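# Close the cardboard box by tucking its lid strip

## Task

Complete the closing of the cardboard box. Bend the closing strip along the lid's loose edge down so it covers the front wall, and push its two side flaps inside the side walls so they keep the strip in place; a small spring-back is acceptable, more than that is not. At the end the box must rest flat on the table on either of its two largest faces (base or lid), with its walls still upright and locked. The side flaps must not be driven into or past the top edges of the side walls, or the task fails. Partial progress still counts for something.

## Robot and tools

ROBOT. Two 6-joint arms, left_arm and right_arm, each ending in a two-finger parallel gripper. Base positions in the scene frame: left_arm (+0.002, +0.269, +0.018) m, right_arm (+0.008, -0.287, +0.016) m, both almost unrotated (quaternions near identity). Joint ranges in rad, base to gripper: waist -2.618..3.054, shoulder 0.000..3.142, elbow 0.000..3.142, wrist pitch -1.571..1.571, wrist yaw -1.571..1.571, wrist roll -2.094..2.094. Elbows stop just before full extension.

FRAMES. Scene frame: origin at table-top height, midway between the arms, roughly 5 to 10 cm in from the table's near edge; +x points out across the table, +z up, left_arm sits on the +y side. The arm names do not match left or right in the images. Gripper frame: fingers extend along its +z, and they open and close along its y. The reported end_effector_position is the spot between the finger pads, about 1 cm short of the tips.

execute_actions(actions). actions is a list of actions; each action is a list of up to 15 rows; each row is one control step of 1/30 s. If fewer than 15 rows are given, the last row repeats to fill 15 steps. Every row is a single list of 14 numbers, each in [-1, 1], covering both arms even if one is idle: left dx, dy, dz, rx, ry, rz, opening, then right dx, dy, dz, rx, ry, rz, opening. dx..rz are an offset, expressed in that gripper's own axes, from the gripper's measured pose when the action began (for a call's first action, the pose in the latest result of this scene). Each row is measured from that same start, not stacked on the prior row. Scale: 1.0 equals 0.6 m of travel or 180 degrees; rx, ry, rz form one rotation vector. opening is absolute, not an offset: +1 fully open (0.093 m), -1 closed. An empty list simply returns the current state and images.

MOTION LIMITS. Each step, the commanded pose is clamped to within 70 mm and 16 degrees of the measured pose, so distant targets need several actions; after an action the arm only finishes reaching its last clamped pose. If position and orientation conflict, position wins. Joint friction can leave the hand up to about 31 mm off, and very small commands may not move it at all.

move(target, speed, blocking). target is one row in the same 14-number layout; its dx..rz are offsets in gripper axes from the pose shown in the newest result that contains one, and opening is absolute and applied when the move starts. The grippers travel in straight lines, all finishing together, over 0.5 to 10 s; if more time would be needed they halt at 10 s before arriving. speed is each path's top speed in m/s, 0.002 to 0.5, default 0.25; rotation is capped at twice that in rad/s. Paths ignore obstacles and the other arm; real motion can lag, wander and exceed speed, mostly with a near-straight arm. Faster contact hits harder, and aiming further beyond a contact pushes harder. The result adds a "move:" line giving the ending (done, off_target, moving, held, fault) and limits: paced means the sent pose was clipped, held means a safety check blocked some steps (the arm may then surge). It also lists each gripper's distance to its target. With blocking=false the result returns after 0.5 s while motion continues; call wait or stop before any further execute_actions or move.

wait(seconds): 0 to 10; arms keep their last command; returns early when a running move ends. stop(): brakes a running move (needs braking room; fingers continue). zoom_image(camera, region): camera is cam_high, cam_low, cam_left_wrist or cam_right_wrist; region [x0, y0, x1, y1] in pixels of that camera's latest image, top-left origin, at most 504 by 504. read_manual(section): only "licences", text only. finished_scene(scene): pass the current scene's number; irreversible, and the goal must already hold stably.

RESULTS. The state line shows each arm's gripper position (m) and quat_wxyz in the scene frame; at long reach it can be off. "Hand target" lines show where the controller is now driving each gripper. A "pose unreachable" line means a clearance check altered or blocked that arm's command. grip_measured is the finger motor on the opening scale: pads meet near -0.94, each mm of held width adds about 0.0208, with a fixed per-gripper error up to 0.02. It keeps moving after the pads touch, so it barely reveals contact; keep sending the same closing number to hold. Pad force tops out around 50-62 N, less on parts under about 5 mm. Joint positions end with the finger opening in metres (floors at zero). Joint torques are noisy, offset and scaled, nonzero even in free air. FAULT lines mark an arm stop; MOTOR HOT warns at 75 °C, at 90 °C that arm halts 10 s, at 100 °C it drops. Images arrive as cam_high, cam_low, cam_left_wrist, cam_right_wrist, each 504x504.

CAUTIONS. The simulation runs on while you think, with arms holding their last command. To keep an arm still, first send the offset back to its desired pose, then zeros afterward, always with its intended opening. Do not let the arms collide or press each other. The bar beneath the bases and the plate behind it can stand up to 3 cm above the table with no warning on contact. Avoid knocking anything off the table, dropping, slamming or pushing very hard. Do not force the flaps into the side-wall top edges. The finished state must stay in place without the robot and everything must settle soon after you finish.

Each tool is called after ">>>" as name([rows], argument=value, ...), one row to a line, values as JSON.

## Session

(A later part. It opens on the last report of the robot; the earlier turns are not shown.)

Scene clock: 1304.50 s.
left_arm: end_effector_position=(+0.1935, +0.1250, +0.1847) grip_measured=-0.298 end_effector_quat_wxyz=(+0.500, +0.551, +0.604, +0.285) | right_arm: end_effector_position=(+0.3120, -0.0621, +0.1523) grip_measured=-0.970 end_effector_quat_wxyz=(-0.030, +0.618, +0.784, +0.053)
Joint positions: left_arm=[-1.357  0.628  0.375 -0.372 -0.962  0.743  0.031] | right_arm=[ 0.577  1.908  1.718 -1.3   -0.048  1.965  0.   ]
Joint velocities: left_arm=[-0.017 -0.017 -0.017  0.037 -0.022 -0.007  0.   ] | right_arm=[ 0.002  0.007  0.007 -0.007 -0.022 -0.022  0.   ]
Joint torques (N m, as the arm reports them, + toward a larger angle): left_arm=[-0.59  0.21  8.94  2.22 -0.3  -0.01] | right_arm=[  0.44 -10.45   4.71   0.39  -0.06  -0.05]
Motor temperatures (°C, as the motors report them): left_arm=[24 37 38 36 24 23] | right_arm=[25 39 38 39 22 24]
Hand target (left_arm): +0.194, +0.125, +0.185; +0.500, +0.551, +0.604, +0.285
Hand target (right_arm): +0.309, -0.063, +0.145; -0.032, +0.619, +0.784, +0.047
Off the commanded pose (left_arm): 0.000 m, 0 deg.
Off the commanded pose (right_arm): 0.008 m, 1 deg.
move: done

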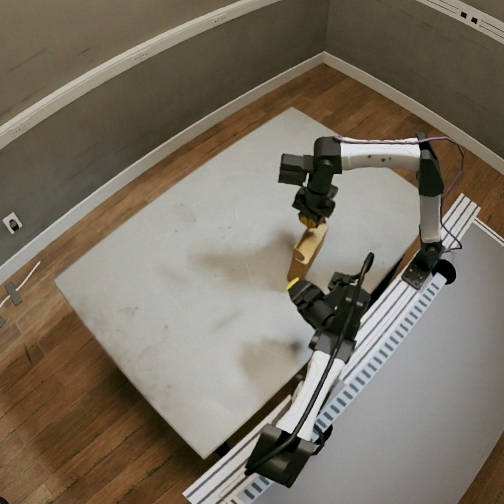

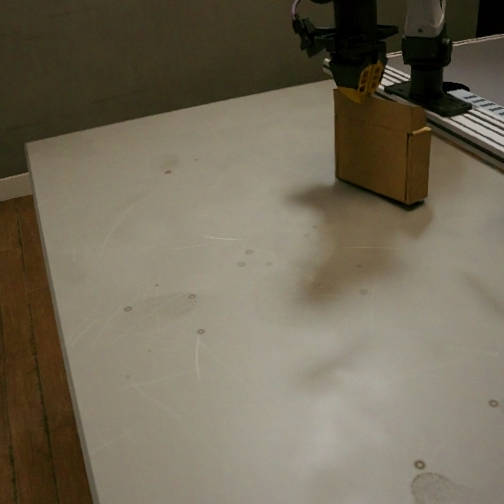

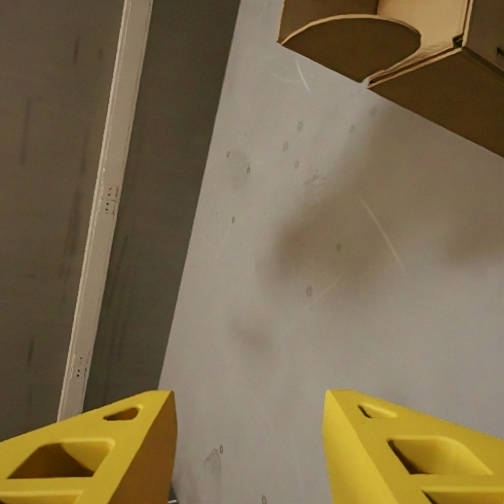

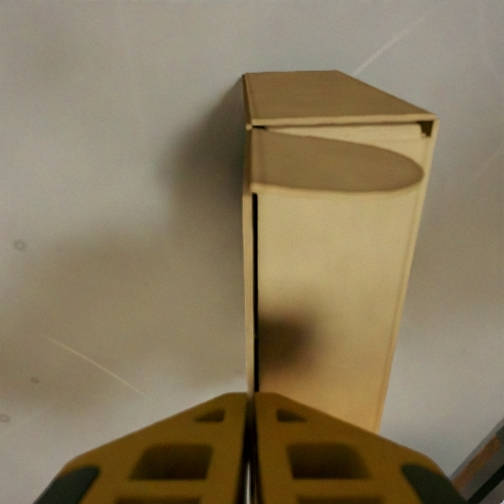

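>>> move(target=[0.004,-0.118,0.153,0.274,-0.198,-0.243,1, 0,0,0,0,0,0,-1], speed=0.12)

Scene clock: 1332.03 s.
left_arm: end_effector_position=(+0.2452, +0.0873, +0.0856) grip_measured=+0.988 end_effector_quat_wxyz=(+0.449, +0.510, +0.644, -0.351) | right_arm: end_effector_position=(+0.3124, -0.0619, +0.1523) grip_measured=-0.970 end_effector_quat_wxyz=(-0.030, +0.618, +0.783, +0.054)
Joint positions: left_arm=[-0.235  1.482  0.353  0.331  1.038  0.742  0.093] | right_arm=[ 0.577  1.908  1.718 -1.298 -0.048  1.965  0.   ]
Joint velocities: left_arm=[-0.022 -0.022  0.007 -0.022  0.066 -0.022  0.   ] | right_arm=[-0.017 -0.017  0.002 -0.007  0.066  0.066  0.   ]
Joint torques (N m, as the arm reports them, + toward a larger angle): left_arm=[-0.07 -3.    7.55  2.03  0.42 -0.03] | right_arm=[  0.5  -10.46   6.25   0.31  -0.09  -0.08]
Motor temperatures (°C, as the motors report them): left_arm=[24 35 39 37 24 23] | right_arm=[25 42 37 37 22 24]
Hand target (left_arm): +0.252, +0.088, +0.087; +0.452, +0.506, +0.644, -0.353
Hand target (right_arm): +0.312, -0.062, +0.152; -0.030, +0.618, +0.784, +0.053
Off the commanded pose (left_arm): 0.008 m, 1 deg.
Off the commanded pose (right_arm): 0.000 m, 0 deg.
move: done

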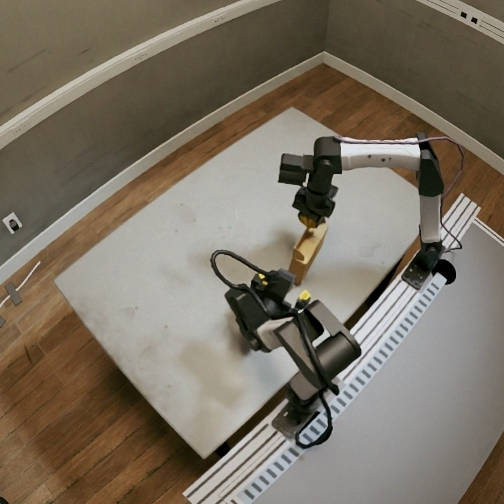

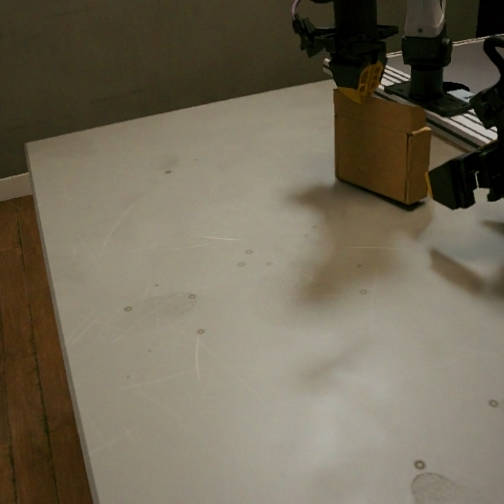

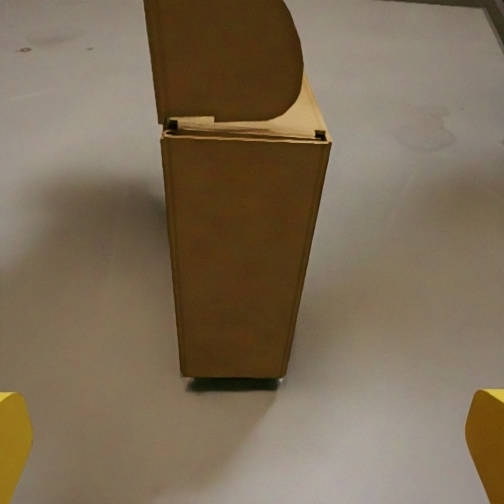

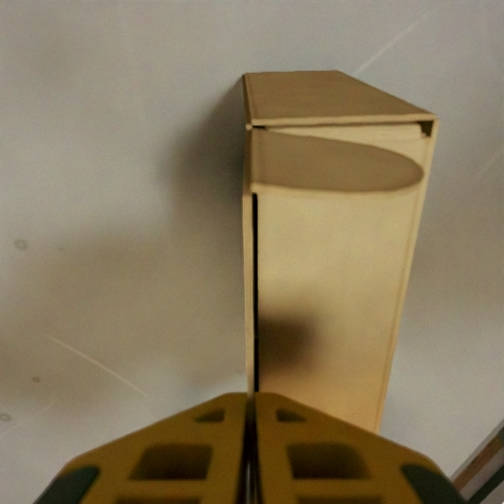

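>>> move(target=[0.047,0.005,0.017,0,-0.083,0,1, 0,0,0,0,0,0,-0.7], speed=0.08)

Scene clock: 1351.23 s.
left_arm: end_effector_position=(+0.2585, +0.0854, +0.0618) grip_measured=+0.988 end_effector_quat_wxyz=(+0.538, +0.471, +0.572, -0.403) | right_arm: end_effector_position=(+0.3124, -0.0619, +0.1523) grip_measured=-0.702 end_effector_quat_wxyz=(-0.030, +0.618, +0.783, +0.054)
Joint positions: left_arm=[-0.187  2.132  0.268  1.539  1.211  0.363  0.093] | right_arm=[ 0.577  1.908  1.718 -1.298 -0.048  1.965  0.012]
Joint velocities: left_arm=[ 0.027  0.007 -0.002 -0.037 -0.037  0.022 -0.001] | right_arm=[-0.002 -0.002 -0.007 -0.066 -0.037  0.007 -0.   ]
Joint torques (N m, as the arm reports them, + toward a larger angle): left_arm=[-0.11 -5.25 -0.49  2.23  0.23 -0.04] | right_arm=[  0.23 -10.53   6.33   0.3   -0.06  -0.08]
Motor temperatures (°C, as the motors report them): left_arm=[24 35 39 36 24 23] | right_arm=[25 43 38 36 22 24]
Hand target (left_arm): +0.250, +0.087, +0.055; +0.526, +0.462, +0.583, -0.413
Hand target (right_arm): +0.312, -0.062, +0.152; -0.030, +0.618, +0.783, +0.054
Off the commanded pose (left_arm): 0.012 m, 2 deg.
Off the commanded pose (right_arm): 0.000 m, 0 deg.
joint sent to its limit (left arm) — the command would take joint 4 (wrist pitch) past its upper limit, so that joint was sent only as far as its limit.
move: off_target (left_arm)

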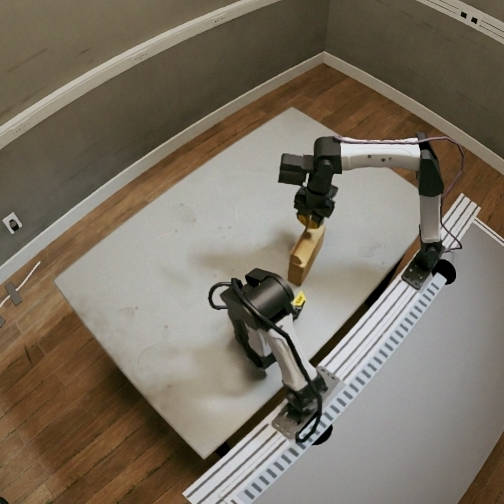

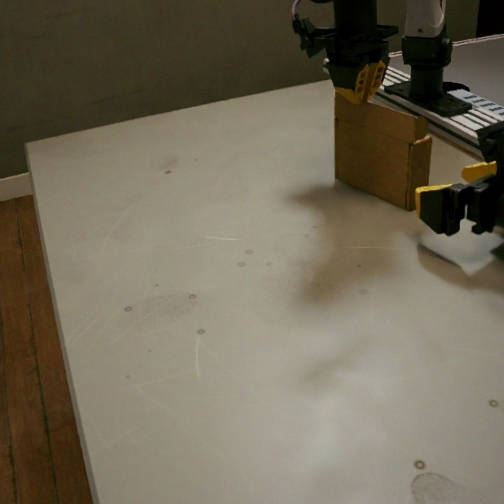

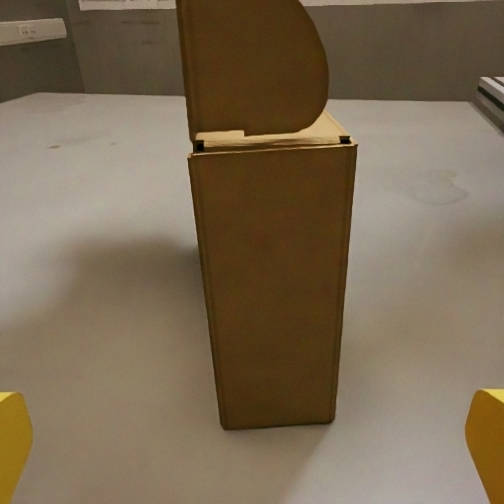

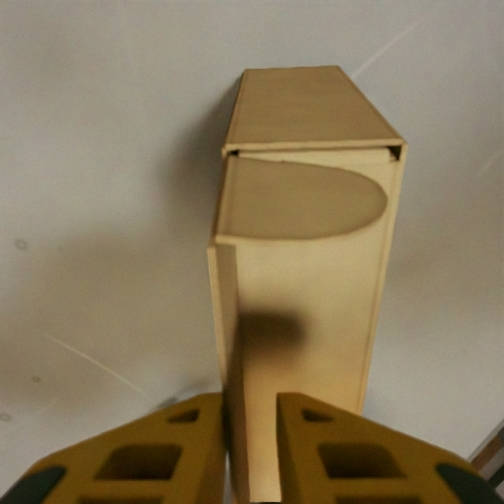

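>>> move(target=[0,-0.012,0.14,0,0,0,1, 0,0,0,0,0,0,-0.7], speed=0.06)

Scene clock: 1360.87 s.
left_arm: end_effector_position=(+0.2671, +0.0057, +0.0588) grip_measured=+0.988 end_effector_quat_wxyz=(+0.527, +0.482, +0.576, -0.398) | right_arm: end_effector_position=(+0.3124, -0.0619, +0.1523) grip_measured=-0.702 end_effector_quat_wxyz=(-0.030, +0.618, +0.783, +0.054)
Joint positions: left_arm=[-0.508  2.169  0.389  1.545  0.906  0.247  0.093] | right_arm=[ 0.577  1.908  1.718 -1.298 -0.048  1.965  0.012]
Joint velocities: left_arm=[ 0.007  0.017  0.012  0.022 -0.007 -0.051 -0.001] | right_arm=[ 0.007 -0.017 -0.017  0.007 -0.007  0.007 -0.001]
Joint torques (N m, as the arm reports them, + toward a larger angle): left_arm=[-1.45 -6.2   4.03  2.5   0.03 -0.02] | right_arm=[  0.26 -10.56   6.23   0.33  -0.11  -0.07]
Motor temperatures (°C, as the motors report them): left_arm=[24 35 37 37 24 23] | right_arm=[25 43 38 35 22 24]
Hand target (left_arm): +0.270, +0.002, +0.055; +0.526, +0.481, +0.577, -0.399
Hand target (right_arm): +0.312, -0.062, +0.152; -0.030, +0.618, +0.783, +0.054
Off the commanded pose (left_arm): 0.008 m, 2 deg.
Off the commanded pose (right_arm): 0.000 m, 0 deg.
joint sent to its limit (left arm) — the command would take joint 4 (wrist pitch) past its upper limit, so that joint was sent only as far as its limit.
move: done

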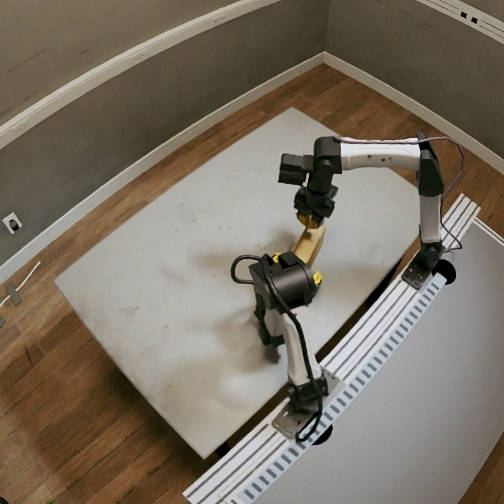

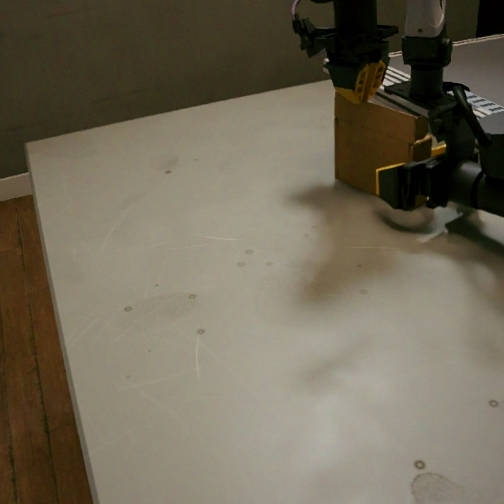

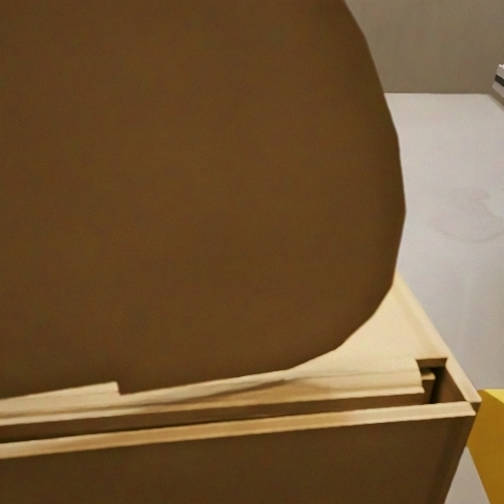

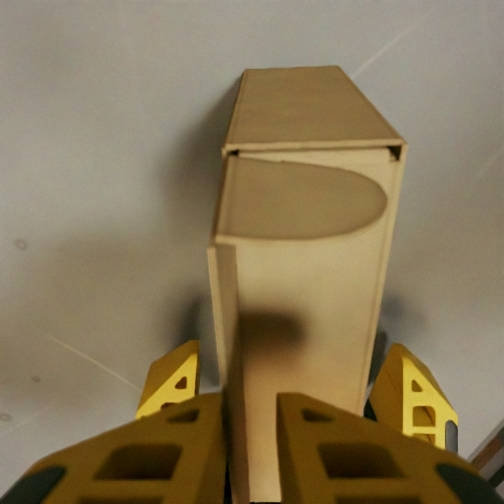

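>>> execute_actions([
  [[0,0,0,0,0,0,0.3,0,0,0,0,0,0,-0.5]],
  [[0,0,0,0,0,0,0.1,0,0,0,0,0,0,-0.5]],
  [[0,0,0,0,0,0,-0.08,0,0,0,0,0,0,-0.5]],
  [[0,0,0,0,0,0,-0.08,0,0,0,0,0,0,-0.5]],
])

Scene clock: 1367.13 s.
left_arm: end_effector_position=(+0.2676, +0.0058, +0.0588) grip_measured=-0.077 end_effector_quat_wxyz=(+0.527, +0.481, +0.577, -0.397) | right_arm: end_effector_position=(+0.3124, -0.0619, +0.1523) grip_measured=-0.502 end_effector_quat_wxyz=(-0.030, +0.618, +0.783, +0.054)
Joint positions: left_arm=[-0.508  2.169  0.389  1.545  0.903  0.246  0.042] | right_arm=[ 0.577  1.908  1.718 -1.298 -0.048  1.965  0.021]
Joint velocities: left_arm=[-0.017  0.007 -0.027  0.051  0.051 -0.022  0.001] | right_arm=[-0.002 -0.002 -0.012  0.066 -0.007 -0.037  0.002]
Joint torques (N m, as the arm reports them, + toward a larger angle): left_arm=[-0.68 -8.41  2.42  2.4   0.07  0.06] | right_arm=[  0.33 -10.59   6.42   0.33  -0.11  -0.09]
Motor temperatures (°C, as the motors report them): left_arm=[24 36 37 37 24 23] | right_arm=[25 44 38 35 22 24]
Hand target (left_arm): +0.268, +0.006, +0.059; +0.527, +0.481, +0.577, -0.397
Hand target (right_arm): +0.312, -0.062, +0.152; -0.030, +0.618, +0.783, +0.054
Off the commanded pose (left_arm): 0.000 m, 0 deg.
Off the commanded pose (right_arm): 0.000 m, 0 deg.

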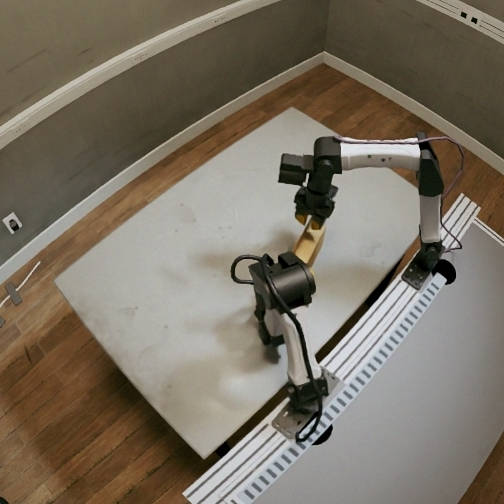

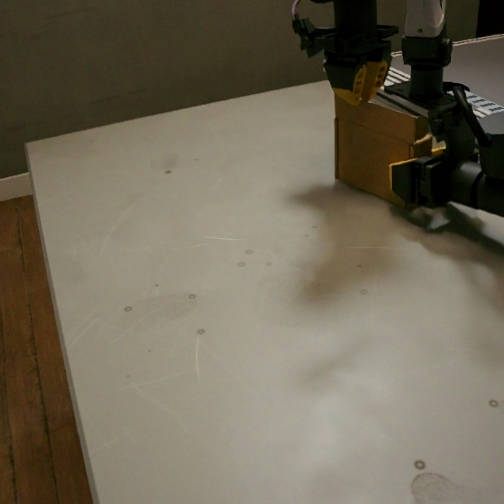

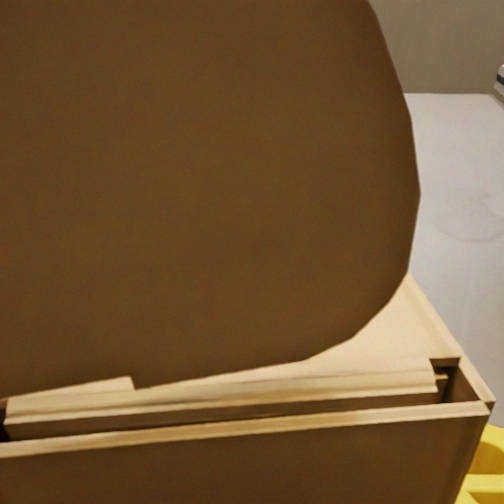

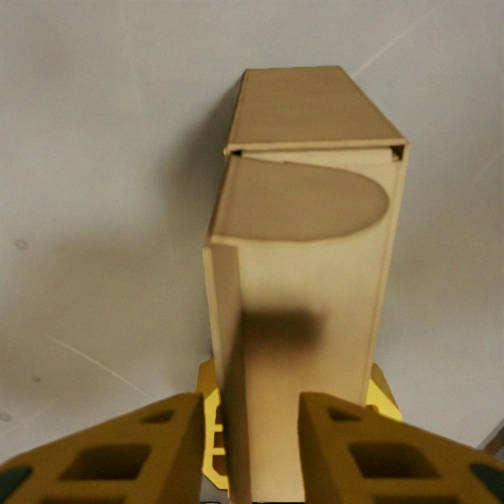

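>>> move(target=[0,0,0,0,0,0,-0.08, 0.04,0.008,0.02,0,0,0,-0.3], speed=0.03)

>>> move(target=[0,0,0,0,0,0,-0.08, 0,-0.035,0,0,0,0,-0.3], speed=0.02)

Scene clock: 1376.13 s.
left_arm: end_effector_position=(+0.2676, +0.0058, +0.0588) grip_measured=-0.077 end_effector_quat_wxyz=(+0.527, +0.481, +0.577, -0.397) | right_arm: end_effector_position=(+0.3081, -0.0450, +0.1448) grip_measured=-0.302 end_effector_quat_wxyz=(-0.033, +0.621, +0.781, +0.049)
Joint positions: left_arm=[-0.508  2.169  0.389  1.545  0.903  0.246  0.042] | right_arm=[ 0.618  1.944  1.735 -1.288 -0.048  2.013  0.031]
Joint velocities: left_arm=[ 0.007  0.002  0.002 -0.007 -0.051  0.007 -0.001] | right_arm=[ 0.017  0.002  0.017 -0.007  0.007 -0.022  0.   ]
Joint torques (N m, as the arm reports them, + toward a larger angle): left_arm=[-0.53 -8.27  2.36  2.4   0.06  0.02] | right_arm=[ 1.53 -9.37  7.51  0.41 -0.05 -0.05]
Motor temperatures (°C, as the motors report them): left_arm=[24 37 36 37 24 23] | right_arm=[25 44 38 34 22 24]
Hand target (left_arm): +0.268, +0.006, +0.059; +0.527, +0.481, +0.577, -0.397
Hand target (right_arm): +0.311, -0.036, +0.143; -0.031, +0.618, +0.783, +0.054
Off the commanded pose (left_arm): 0.000 m, 0 deg.
Off the commanded pose (right_arm): 0.010 m, 1 deg.
move: done

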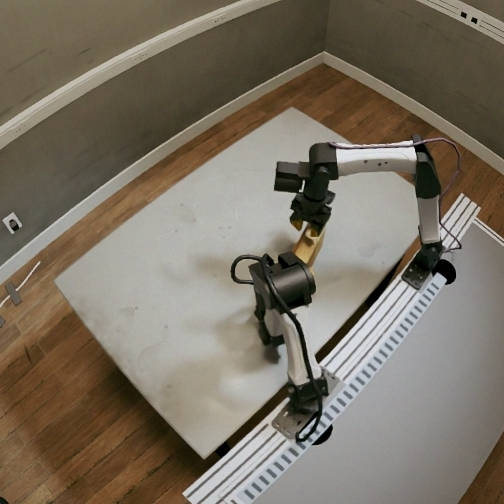

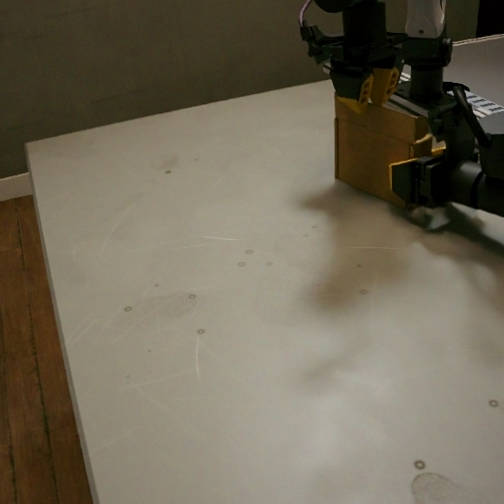

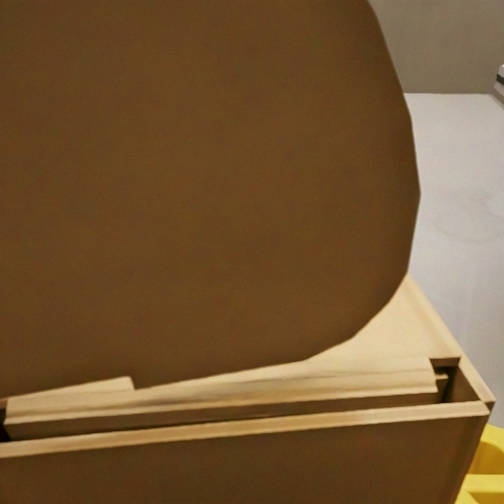

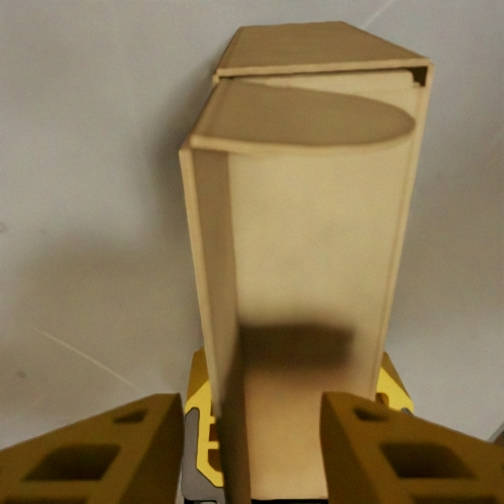

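Scene clock: 1377.40 s.
left_arm: end_effector_position=(+0.2676, +0.0058, +0.0588) grip_measured=-0.077 end_effector_quat_wxyz=(+0.527, +0.481, +0.577, -0.397) | right_arm: end_effector_position=(+0.2948, -0.0520, +0.1500) grip_measured=-0.302 end_effector_quat_wxyz=(-0.032, +0.624, +0.779, +0.054)
Joint positions: left_arm=[-0.508  2.169  0.389  1.545  0.903  0.246  0.041] | right_arm=[ 0.626  1.874  1.661 -1.272 -0.048  2.029  0.031]
Joint velocities: left_arm=[ 0.007  0.007  0.002 -0.022 -0.022  0.037  0.   ] | right_arm=[ 0.002 -0.002 -0.007  0.051  0.007  0.037 -0.001]
Joint torques (N m, as the arm reports them, + toward a larger angle): left_arm=[-0.77 -8.42  2.29  2.39  0.09  0.05] | right_arm=[  1.61 -10.91   4.51   0.42  -0.07  -0.05]
Motor temperatures (°C, as the motors report them): left_arm=[24 37 36 37 24 23] | right_arm=[25 44 38 34 22 24]
Hand target (left_arm): +0.268, +0.006, +0.059; +0.527, +0.481, +0.577, -0.397
Hand target (right_arm): +0.288, -0.050, +0.145; -0.033, +0.621, +0.782, +0.049
Off the commanded pose (left_arm): 0.000 m, 0 deg.
Off the commanded pose (right_arm): 0.010 m, 1 deg.
move: done

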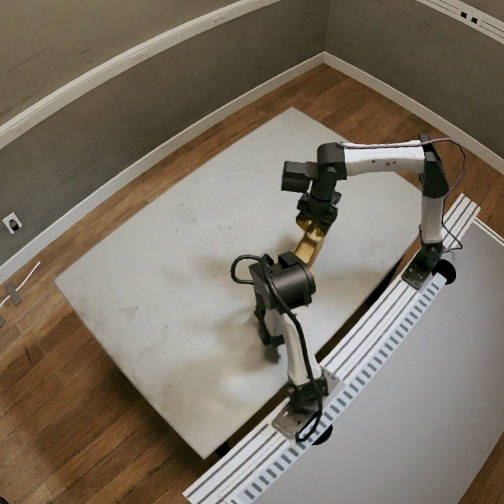

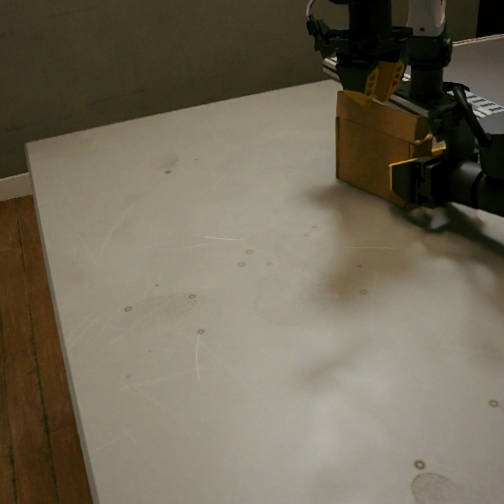

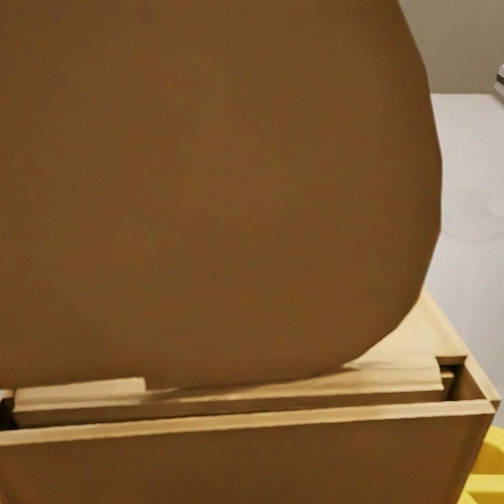

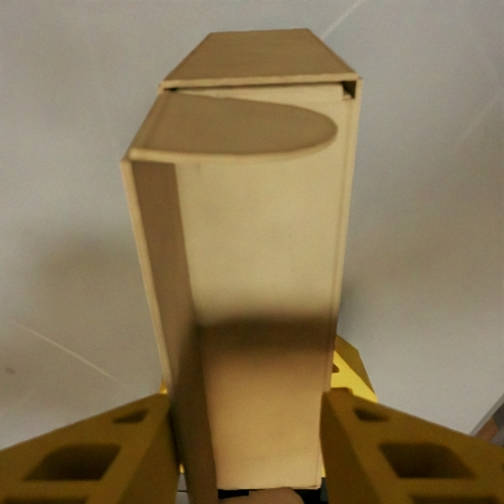

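>>> execute_actions([
  [[0,0,0,0,0,0,-0.08,0,0,0,0,0,0,-0.4]],
  [[0,0,0,0,0,0,-0.08,0,0,0,0,0,0,-0.5]],
  [[0,0,0,0,0,0,-0.08,0,0,0,0,0,0,-0.5]],
])

Scene clock: 1383.23 s.
left_arm: end_effector_position=(+0.2676, +0.0058, +0.0588) grip_measured=-0.078 end_effector_quat_wxyz=(+0.527, +0.481, +0.577, -0.397) | right_arm: end_effector_position=(+0.2949, -0.0519, +0.1499) grip_measured=-0.498 end_effector_quat_wxyz=(-0.032, +0.625, +0.778, +0.055)
Joint positions: left_arm=[-0.508  2.169  0.389  1.545  0.903  0.246  0.041] | right_arm=[ 0.626  1.874  1.66  -1.271 -0.048  2.03   0.021]
Joint velocities: left_arm=[-0.007 -0.002  0.007  0.022 -0.037 -0.007 -0.   ] | right_arm=[-0.007 -0.002 -0.002  0.037 -0.037  0.037 -0.001]
Joint torques (N m, as the arm reports them, + toward a larger angle): left_arm=[-0.73 -8.31  2.43  2.39  0.09  0.04] | right_arm=[  0.21 -10.25   6.33   0.34  -0.1   -0.08]
Motor temperatures (°C, as the motors report them): left_arm=[24 37 35 37 24 23] | right_arm=[25 44 38 34 22 24]
Hand target (left_arm): +0.268, +0.006, +0.059; +0.527, +0.481, +0.577, -0.397
Hand target (right_arm): +0.295, -0.052, +0.150; -0.032, +0.625, +0.778, +0.055
Off the commanded pose (left_arm): 0.000 m, 0 deg.
Off the commanded pose (right_arm): 0.000 m, 0 deg.

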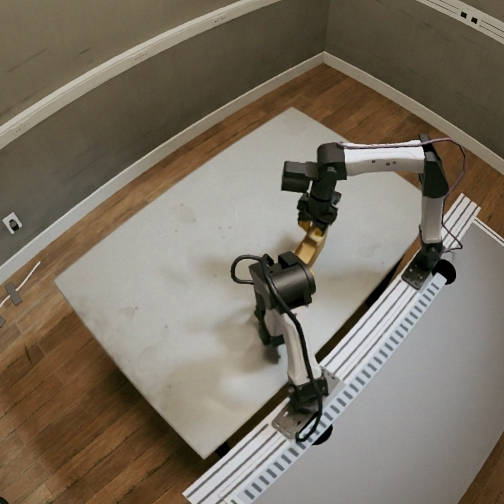

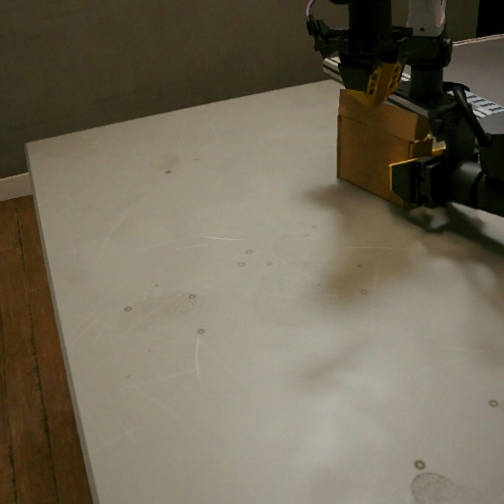

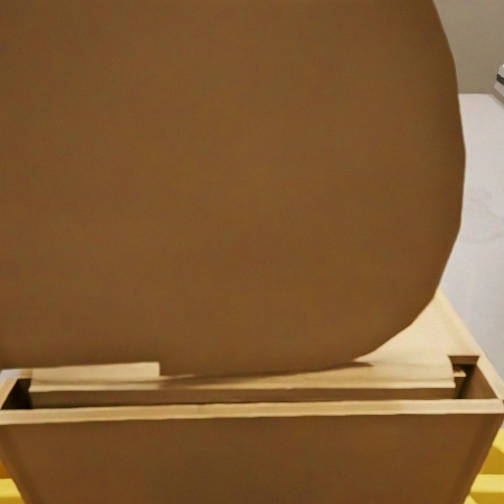

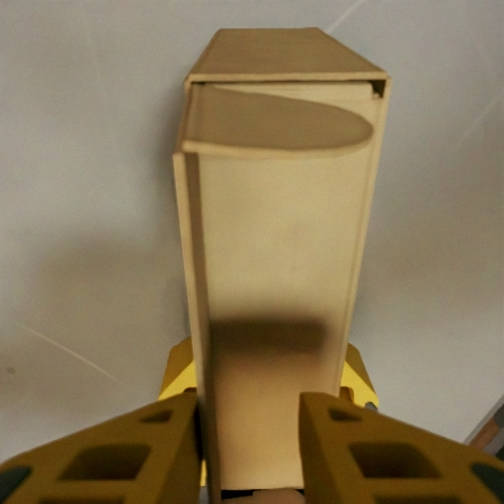

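>>> execute_actions([
  [[0,0,0,0,0,0,-0.2,0,0,0,0,0,0,-0.5]],
  [[0,0,0,0,0,0,-0.25,0,0,0,0,0,0,-0.5]],
])

>>> move(target=[0,0,0,0,0,0,-0.25, -0.06,0,0.01,0,0,0,-0.5], speed=0.02)

Scene clock: 1395.40 s.
left_arm: end_effector_position=(+0.2675, +0.0058, +0.0588) grip_measured=-0.235 end_effector_quat_wxyz=(+0.527, +0.481, +0.577, -0.397) | right_arm: end_effector_position=(+0.2949, -0.0519, +0.1499) grip_measured=-0.498 end_effector_quat_wxyz=(-0.032, +0.625, +0.778, +0.055)
Joint positions: left_arm=[-0.508  2.169  0.389  1.545  0.903  0.246  0.034] | right_arm=[ 0.626  1.874  1.66  -1.271 -0.048  2.03   0.021]
Joint velocities: left_arm=[ 0.002  0.012  0.012  0.007 -0.051 -0.081 -0.   ] | right_arm=[ 0.002  0.007  0.007  0.037 -0.051 -0.051 -0.001]
Joint torques (N m, as the arm reports them, + toward a larger angle): left_arm=[-0.63 -8.34  2.4   2.39  0.05  0.02] | right_arm=[  0.27 -10.26   6.43   0.32  -0.07  -0.05]
Motor temperatures (°C, as the motors report them): left_arm=[24 38 34 38 24 23] | right_arm=[25 44 38 33 22 24]
Hand target (left_arm): +0.268, +0.006, +0.059; +0.527, +0.481, +0.577, -0.397
Hand target (right_arm): +0.295, -0.052, +0.150; -0.032, +0.625, +0.778, +0.055
Off the commanded pose (left_arm): 0.000 m, 0 deg.
Off the commanded pose (right_arm): 0.000 m, 0 deg.

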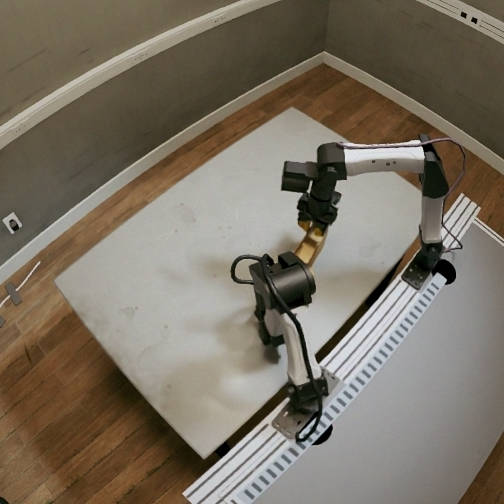

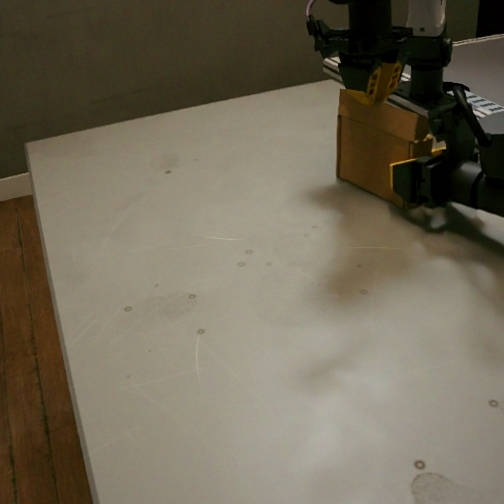

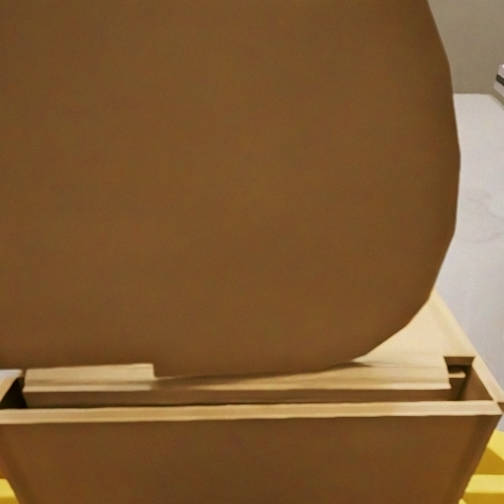

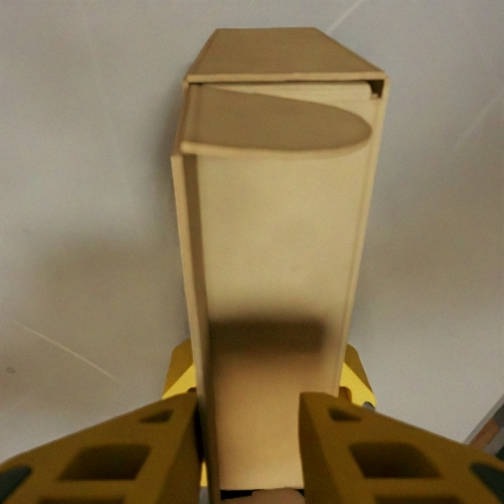

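Scene clock: 1397.43 s.
left_arm: end_effector_position=(+0.2675, +0.0058, +0.0588) grip_measured=-0.235 end_effector_quat_wxyz=(+0.527, +0.481, +0.577, -0.397) | right_arm: end_effector_position=(+0.3061, -0.0829, +0.1446) grip_measured=-0.498 end_effector_quat_wxyz=(-0.028, +0.625, +0.778, +0.056)
Joint positions: left_arm=[-0.508  2.169  0.389  1.545  0.903  0.246  0.034] | right_arm=[ 0.539  1.832  1.59  -1.241 -0.048  1.945  0.021]
Joint velocities: left_arm=[ 0.012 -0.012 -0.012  0.066 -0.066  0.022 -0.   ] | right_arm=[-0.002 -0.007  0.002  0.022 -0.022  0.022 -0.001]
Joint torques (N m, as the arm reports them, + toward a larger angle): left_arm=[-0.6  -8.43  2.39  2.4   0.09  0.06] | right_arm=[ -0.26 -10.5    4.51   0.46  -0.15  -0.14]
Motor temperatures (°C, as the motors report them): left_arm=[24 38 34 38 24 23] | right_arm=[25 44 38 33 22 24]
Hand target (left_arm): +0.268, +0.006, +0.059; +0.527, +0.481, +0.577, -0.397
Hand target (right_arm): +0.303, -0.086, +0.140; -0.031, +0.625, +0.778, +0.053
Off the commanded pose (left_arm): 0.000 m, 0 deg.
Off the commanded pose (right_arm): 0.007 m, 1 deg.
move: done

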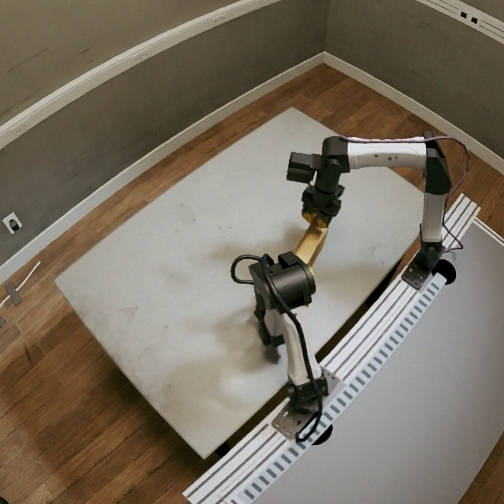

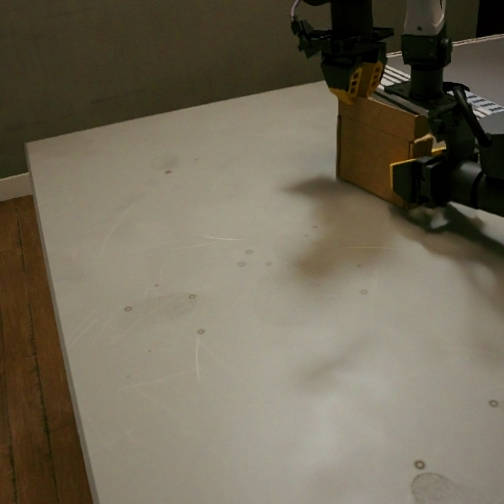

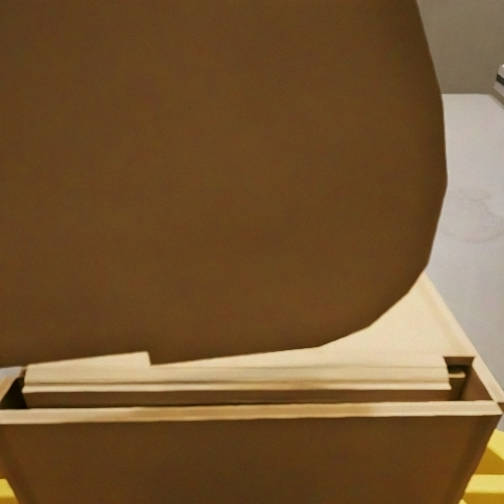

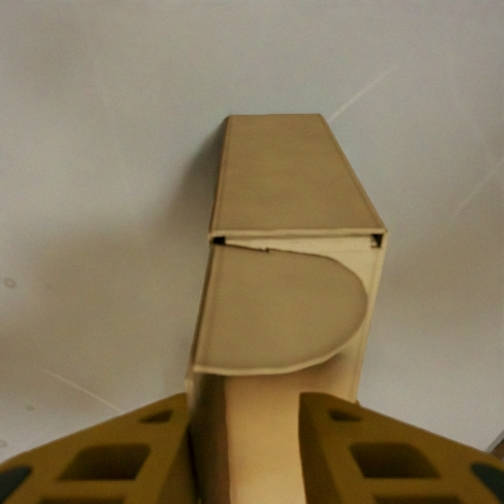

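>>> move(target=[0,0,0,0,0,0,-0.25, -0.005,-0.02,0.012,0,0,0,-0.4], speed=0.02)

Scene clock: 1403.27 s.
left_arm: end_effector_position=(+0.2675, +0.0058, +0.0588) grip_measured=-0.235 end_effector_quat_wxyz=(+0.527, +0.481, +0.577, -0.397) | right_arm: end_effector_position=(+0.3013, -0.0861, +0.1428) grip_measured=-0.402 end_effector_quat_wxyz=(-0.026, +0.625, +0.778, +0.064)
Joint positions: left_arm=[-0.508  2.169  0.389  1.545  0.903  0.246  0.034] | right_arm=[ 0.539  1.795  1.536 -1.208 -0.048  1.944  0.026]
Joint velocities: left_arm=[ 0.012  0.002 -0.002  0.095  0.11   0.022  0.   ] | right_arm=[-0.017  0.002 -0.002 -0.022  0.007  0.051 -0.   ]
Joint torques (N m, as the arm reports them, + toward a larger angle): left_arm=[-0.64 -8.28  2.38  2.39  0.09  0.02] | right_arm=[  0.65 -10.05   4.58   0.45  -0.06   0.  ]
Motor temperatures (°C, as the motors report them): left_arm=[24 39 34 38 24 23] | right_arm=[25 45 37 33 22 24]
Hand target (left_arm): +0.268, +0.006, +0.059; +0.527, +0.481, +0.577, -0.397
Hand target (right_arm): +0.295, -0.088, +0.137; -0.028, +0.625, +0.778, +0.056
Off the commanded pose (left_arm): 0.000 m, 0 deg.
Off the commanded pose (right_arm): 0.009 m, 1 deg.
move: done

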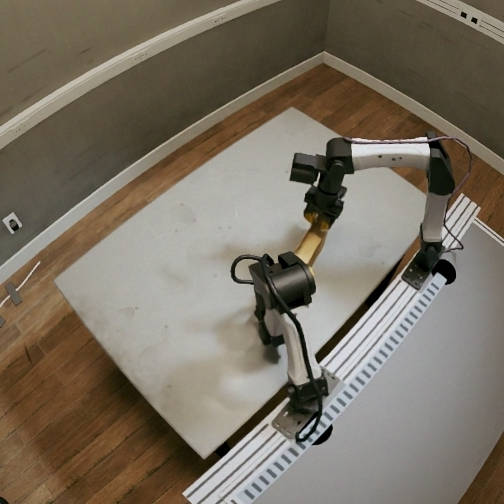

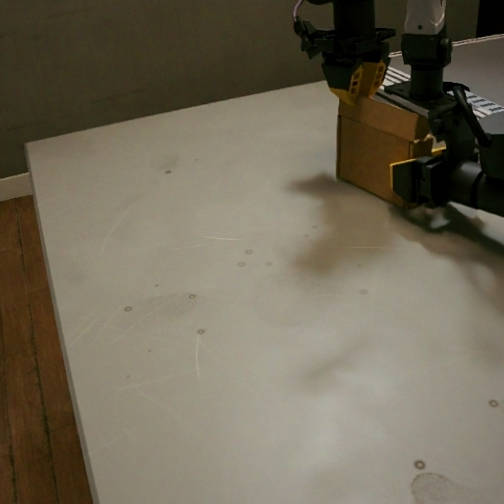

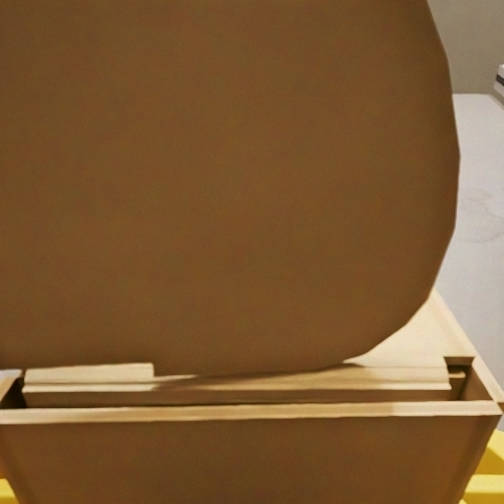

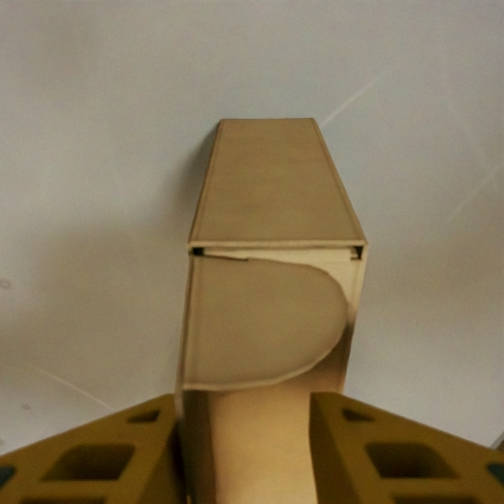

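>>> move(target=[0,0,0,0,0,0,-0.25, -0.022,-0.006,0.008,0,0,0,-0.5], speed=0.01)

Scene clock: 1412.10 s.
left_arm: end_effector_position=(+0.2669, +0.0056, +0.0589) grip_measured=-0.235 end_effector_quat_wxyz=(+0.527, +0.482, +0.576, -0.398) | right_arm: end_effector_position=(+0.3049, -0.0947, +0.1410) grip_measured=-0.498 end_effector_quat_wxyz=(-0.022, +0.625, +0.778, +0.068)
Joint positions: left_arm=[-0.508  2.169  0.389  1.545  0.907  0.246  0.034] | right_arm=[ 0.514  1.78   1.51  -1.189 -0.047  1.919  0.021]
Joint velocities: left_arm=[ 0.002  0.027  0.012  0.051  0.051  0.066 -0.001] | right_arm=[-0.002  0.012 -0.007 -0.037 -0.037 -0.066  0.   ]
Joint torques (N m, as the arm reports them, + toward a larger angle): left_arm=[-0.56 -8.37  2.43  2.39  0.05  0.02] | right_arm=[ -0.33 -10.17   4.58   0.49  -0.08  -0.12]
Motor temperatures (°C, as the motors report them): left_arm=[24 39 33 38 24 23] | right_arm=[25 45 37 33 22 24]
Hand target (left_arm): +0.267, +0.006, +0.059; +0.527, +0.481, +0.577, -0.397
Hand target (right_arm): +0.301, -0.099, +0.136; -0.025, +0.625, +0.778, +0.063
Off the commanded pose (left_arm): 0.001 m, 0 deg.
Off the commanded pose (right_arm): 0.008 m, 1 deg.
move: done

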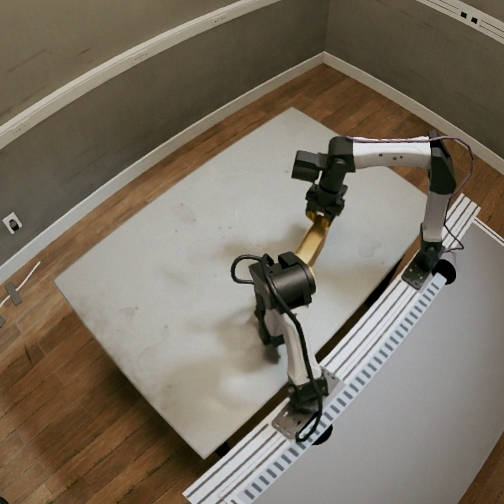

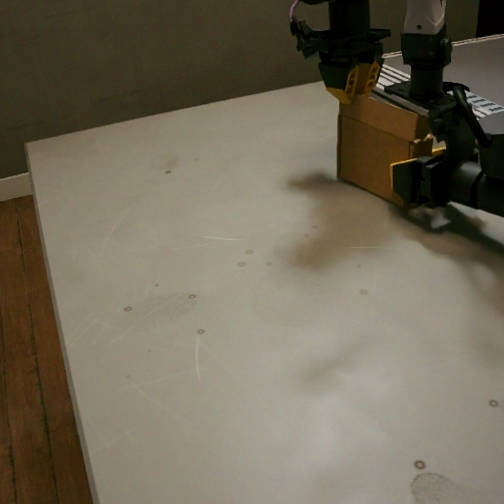

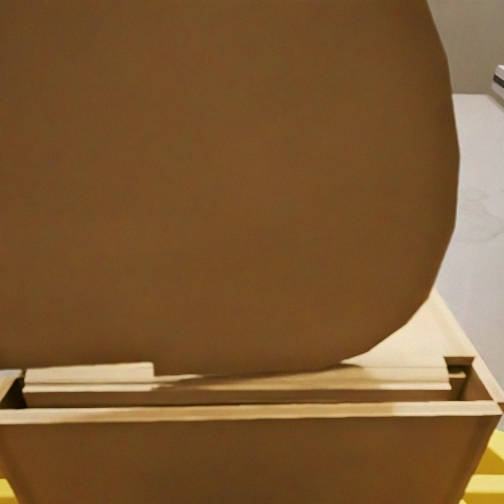

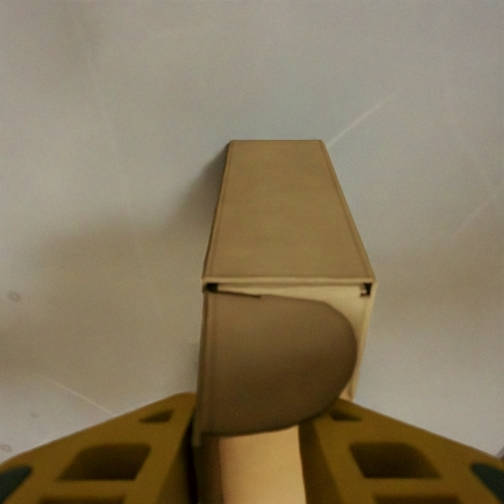

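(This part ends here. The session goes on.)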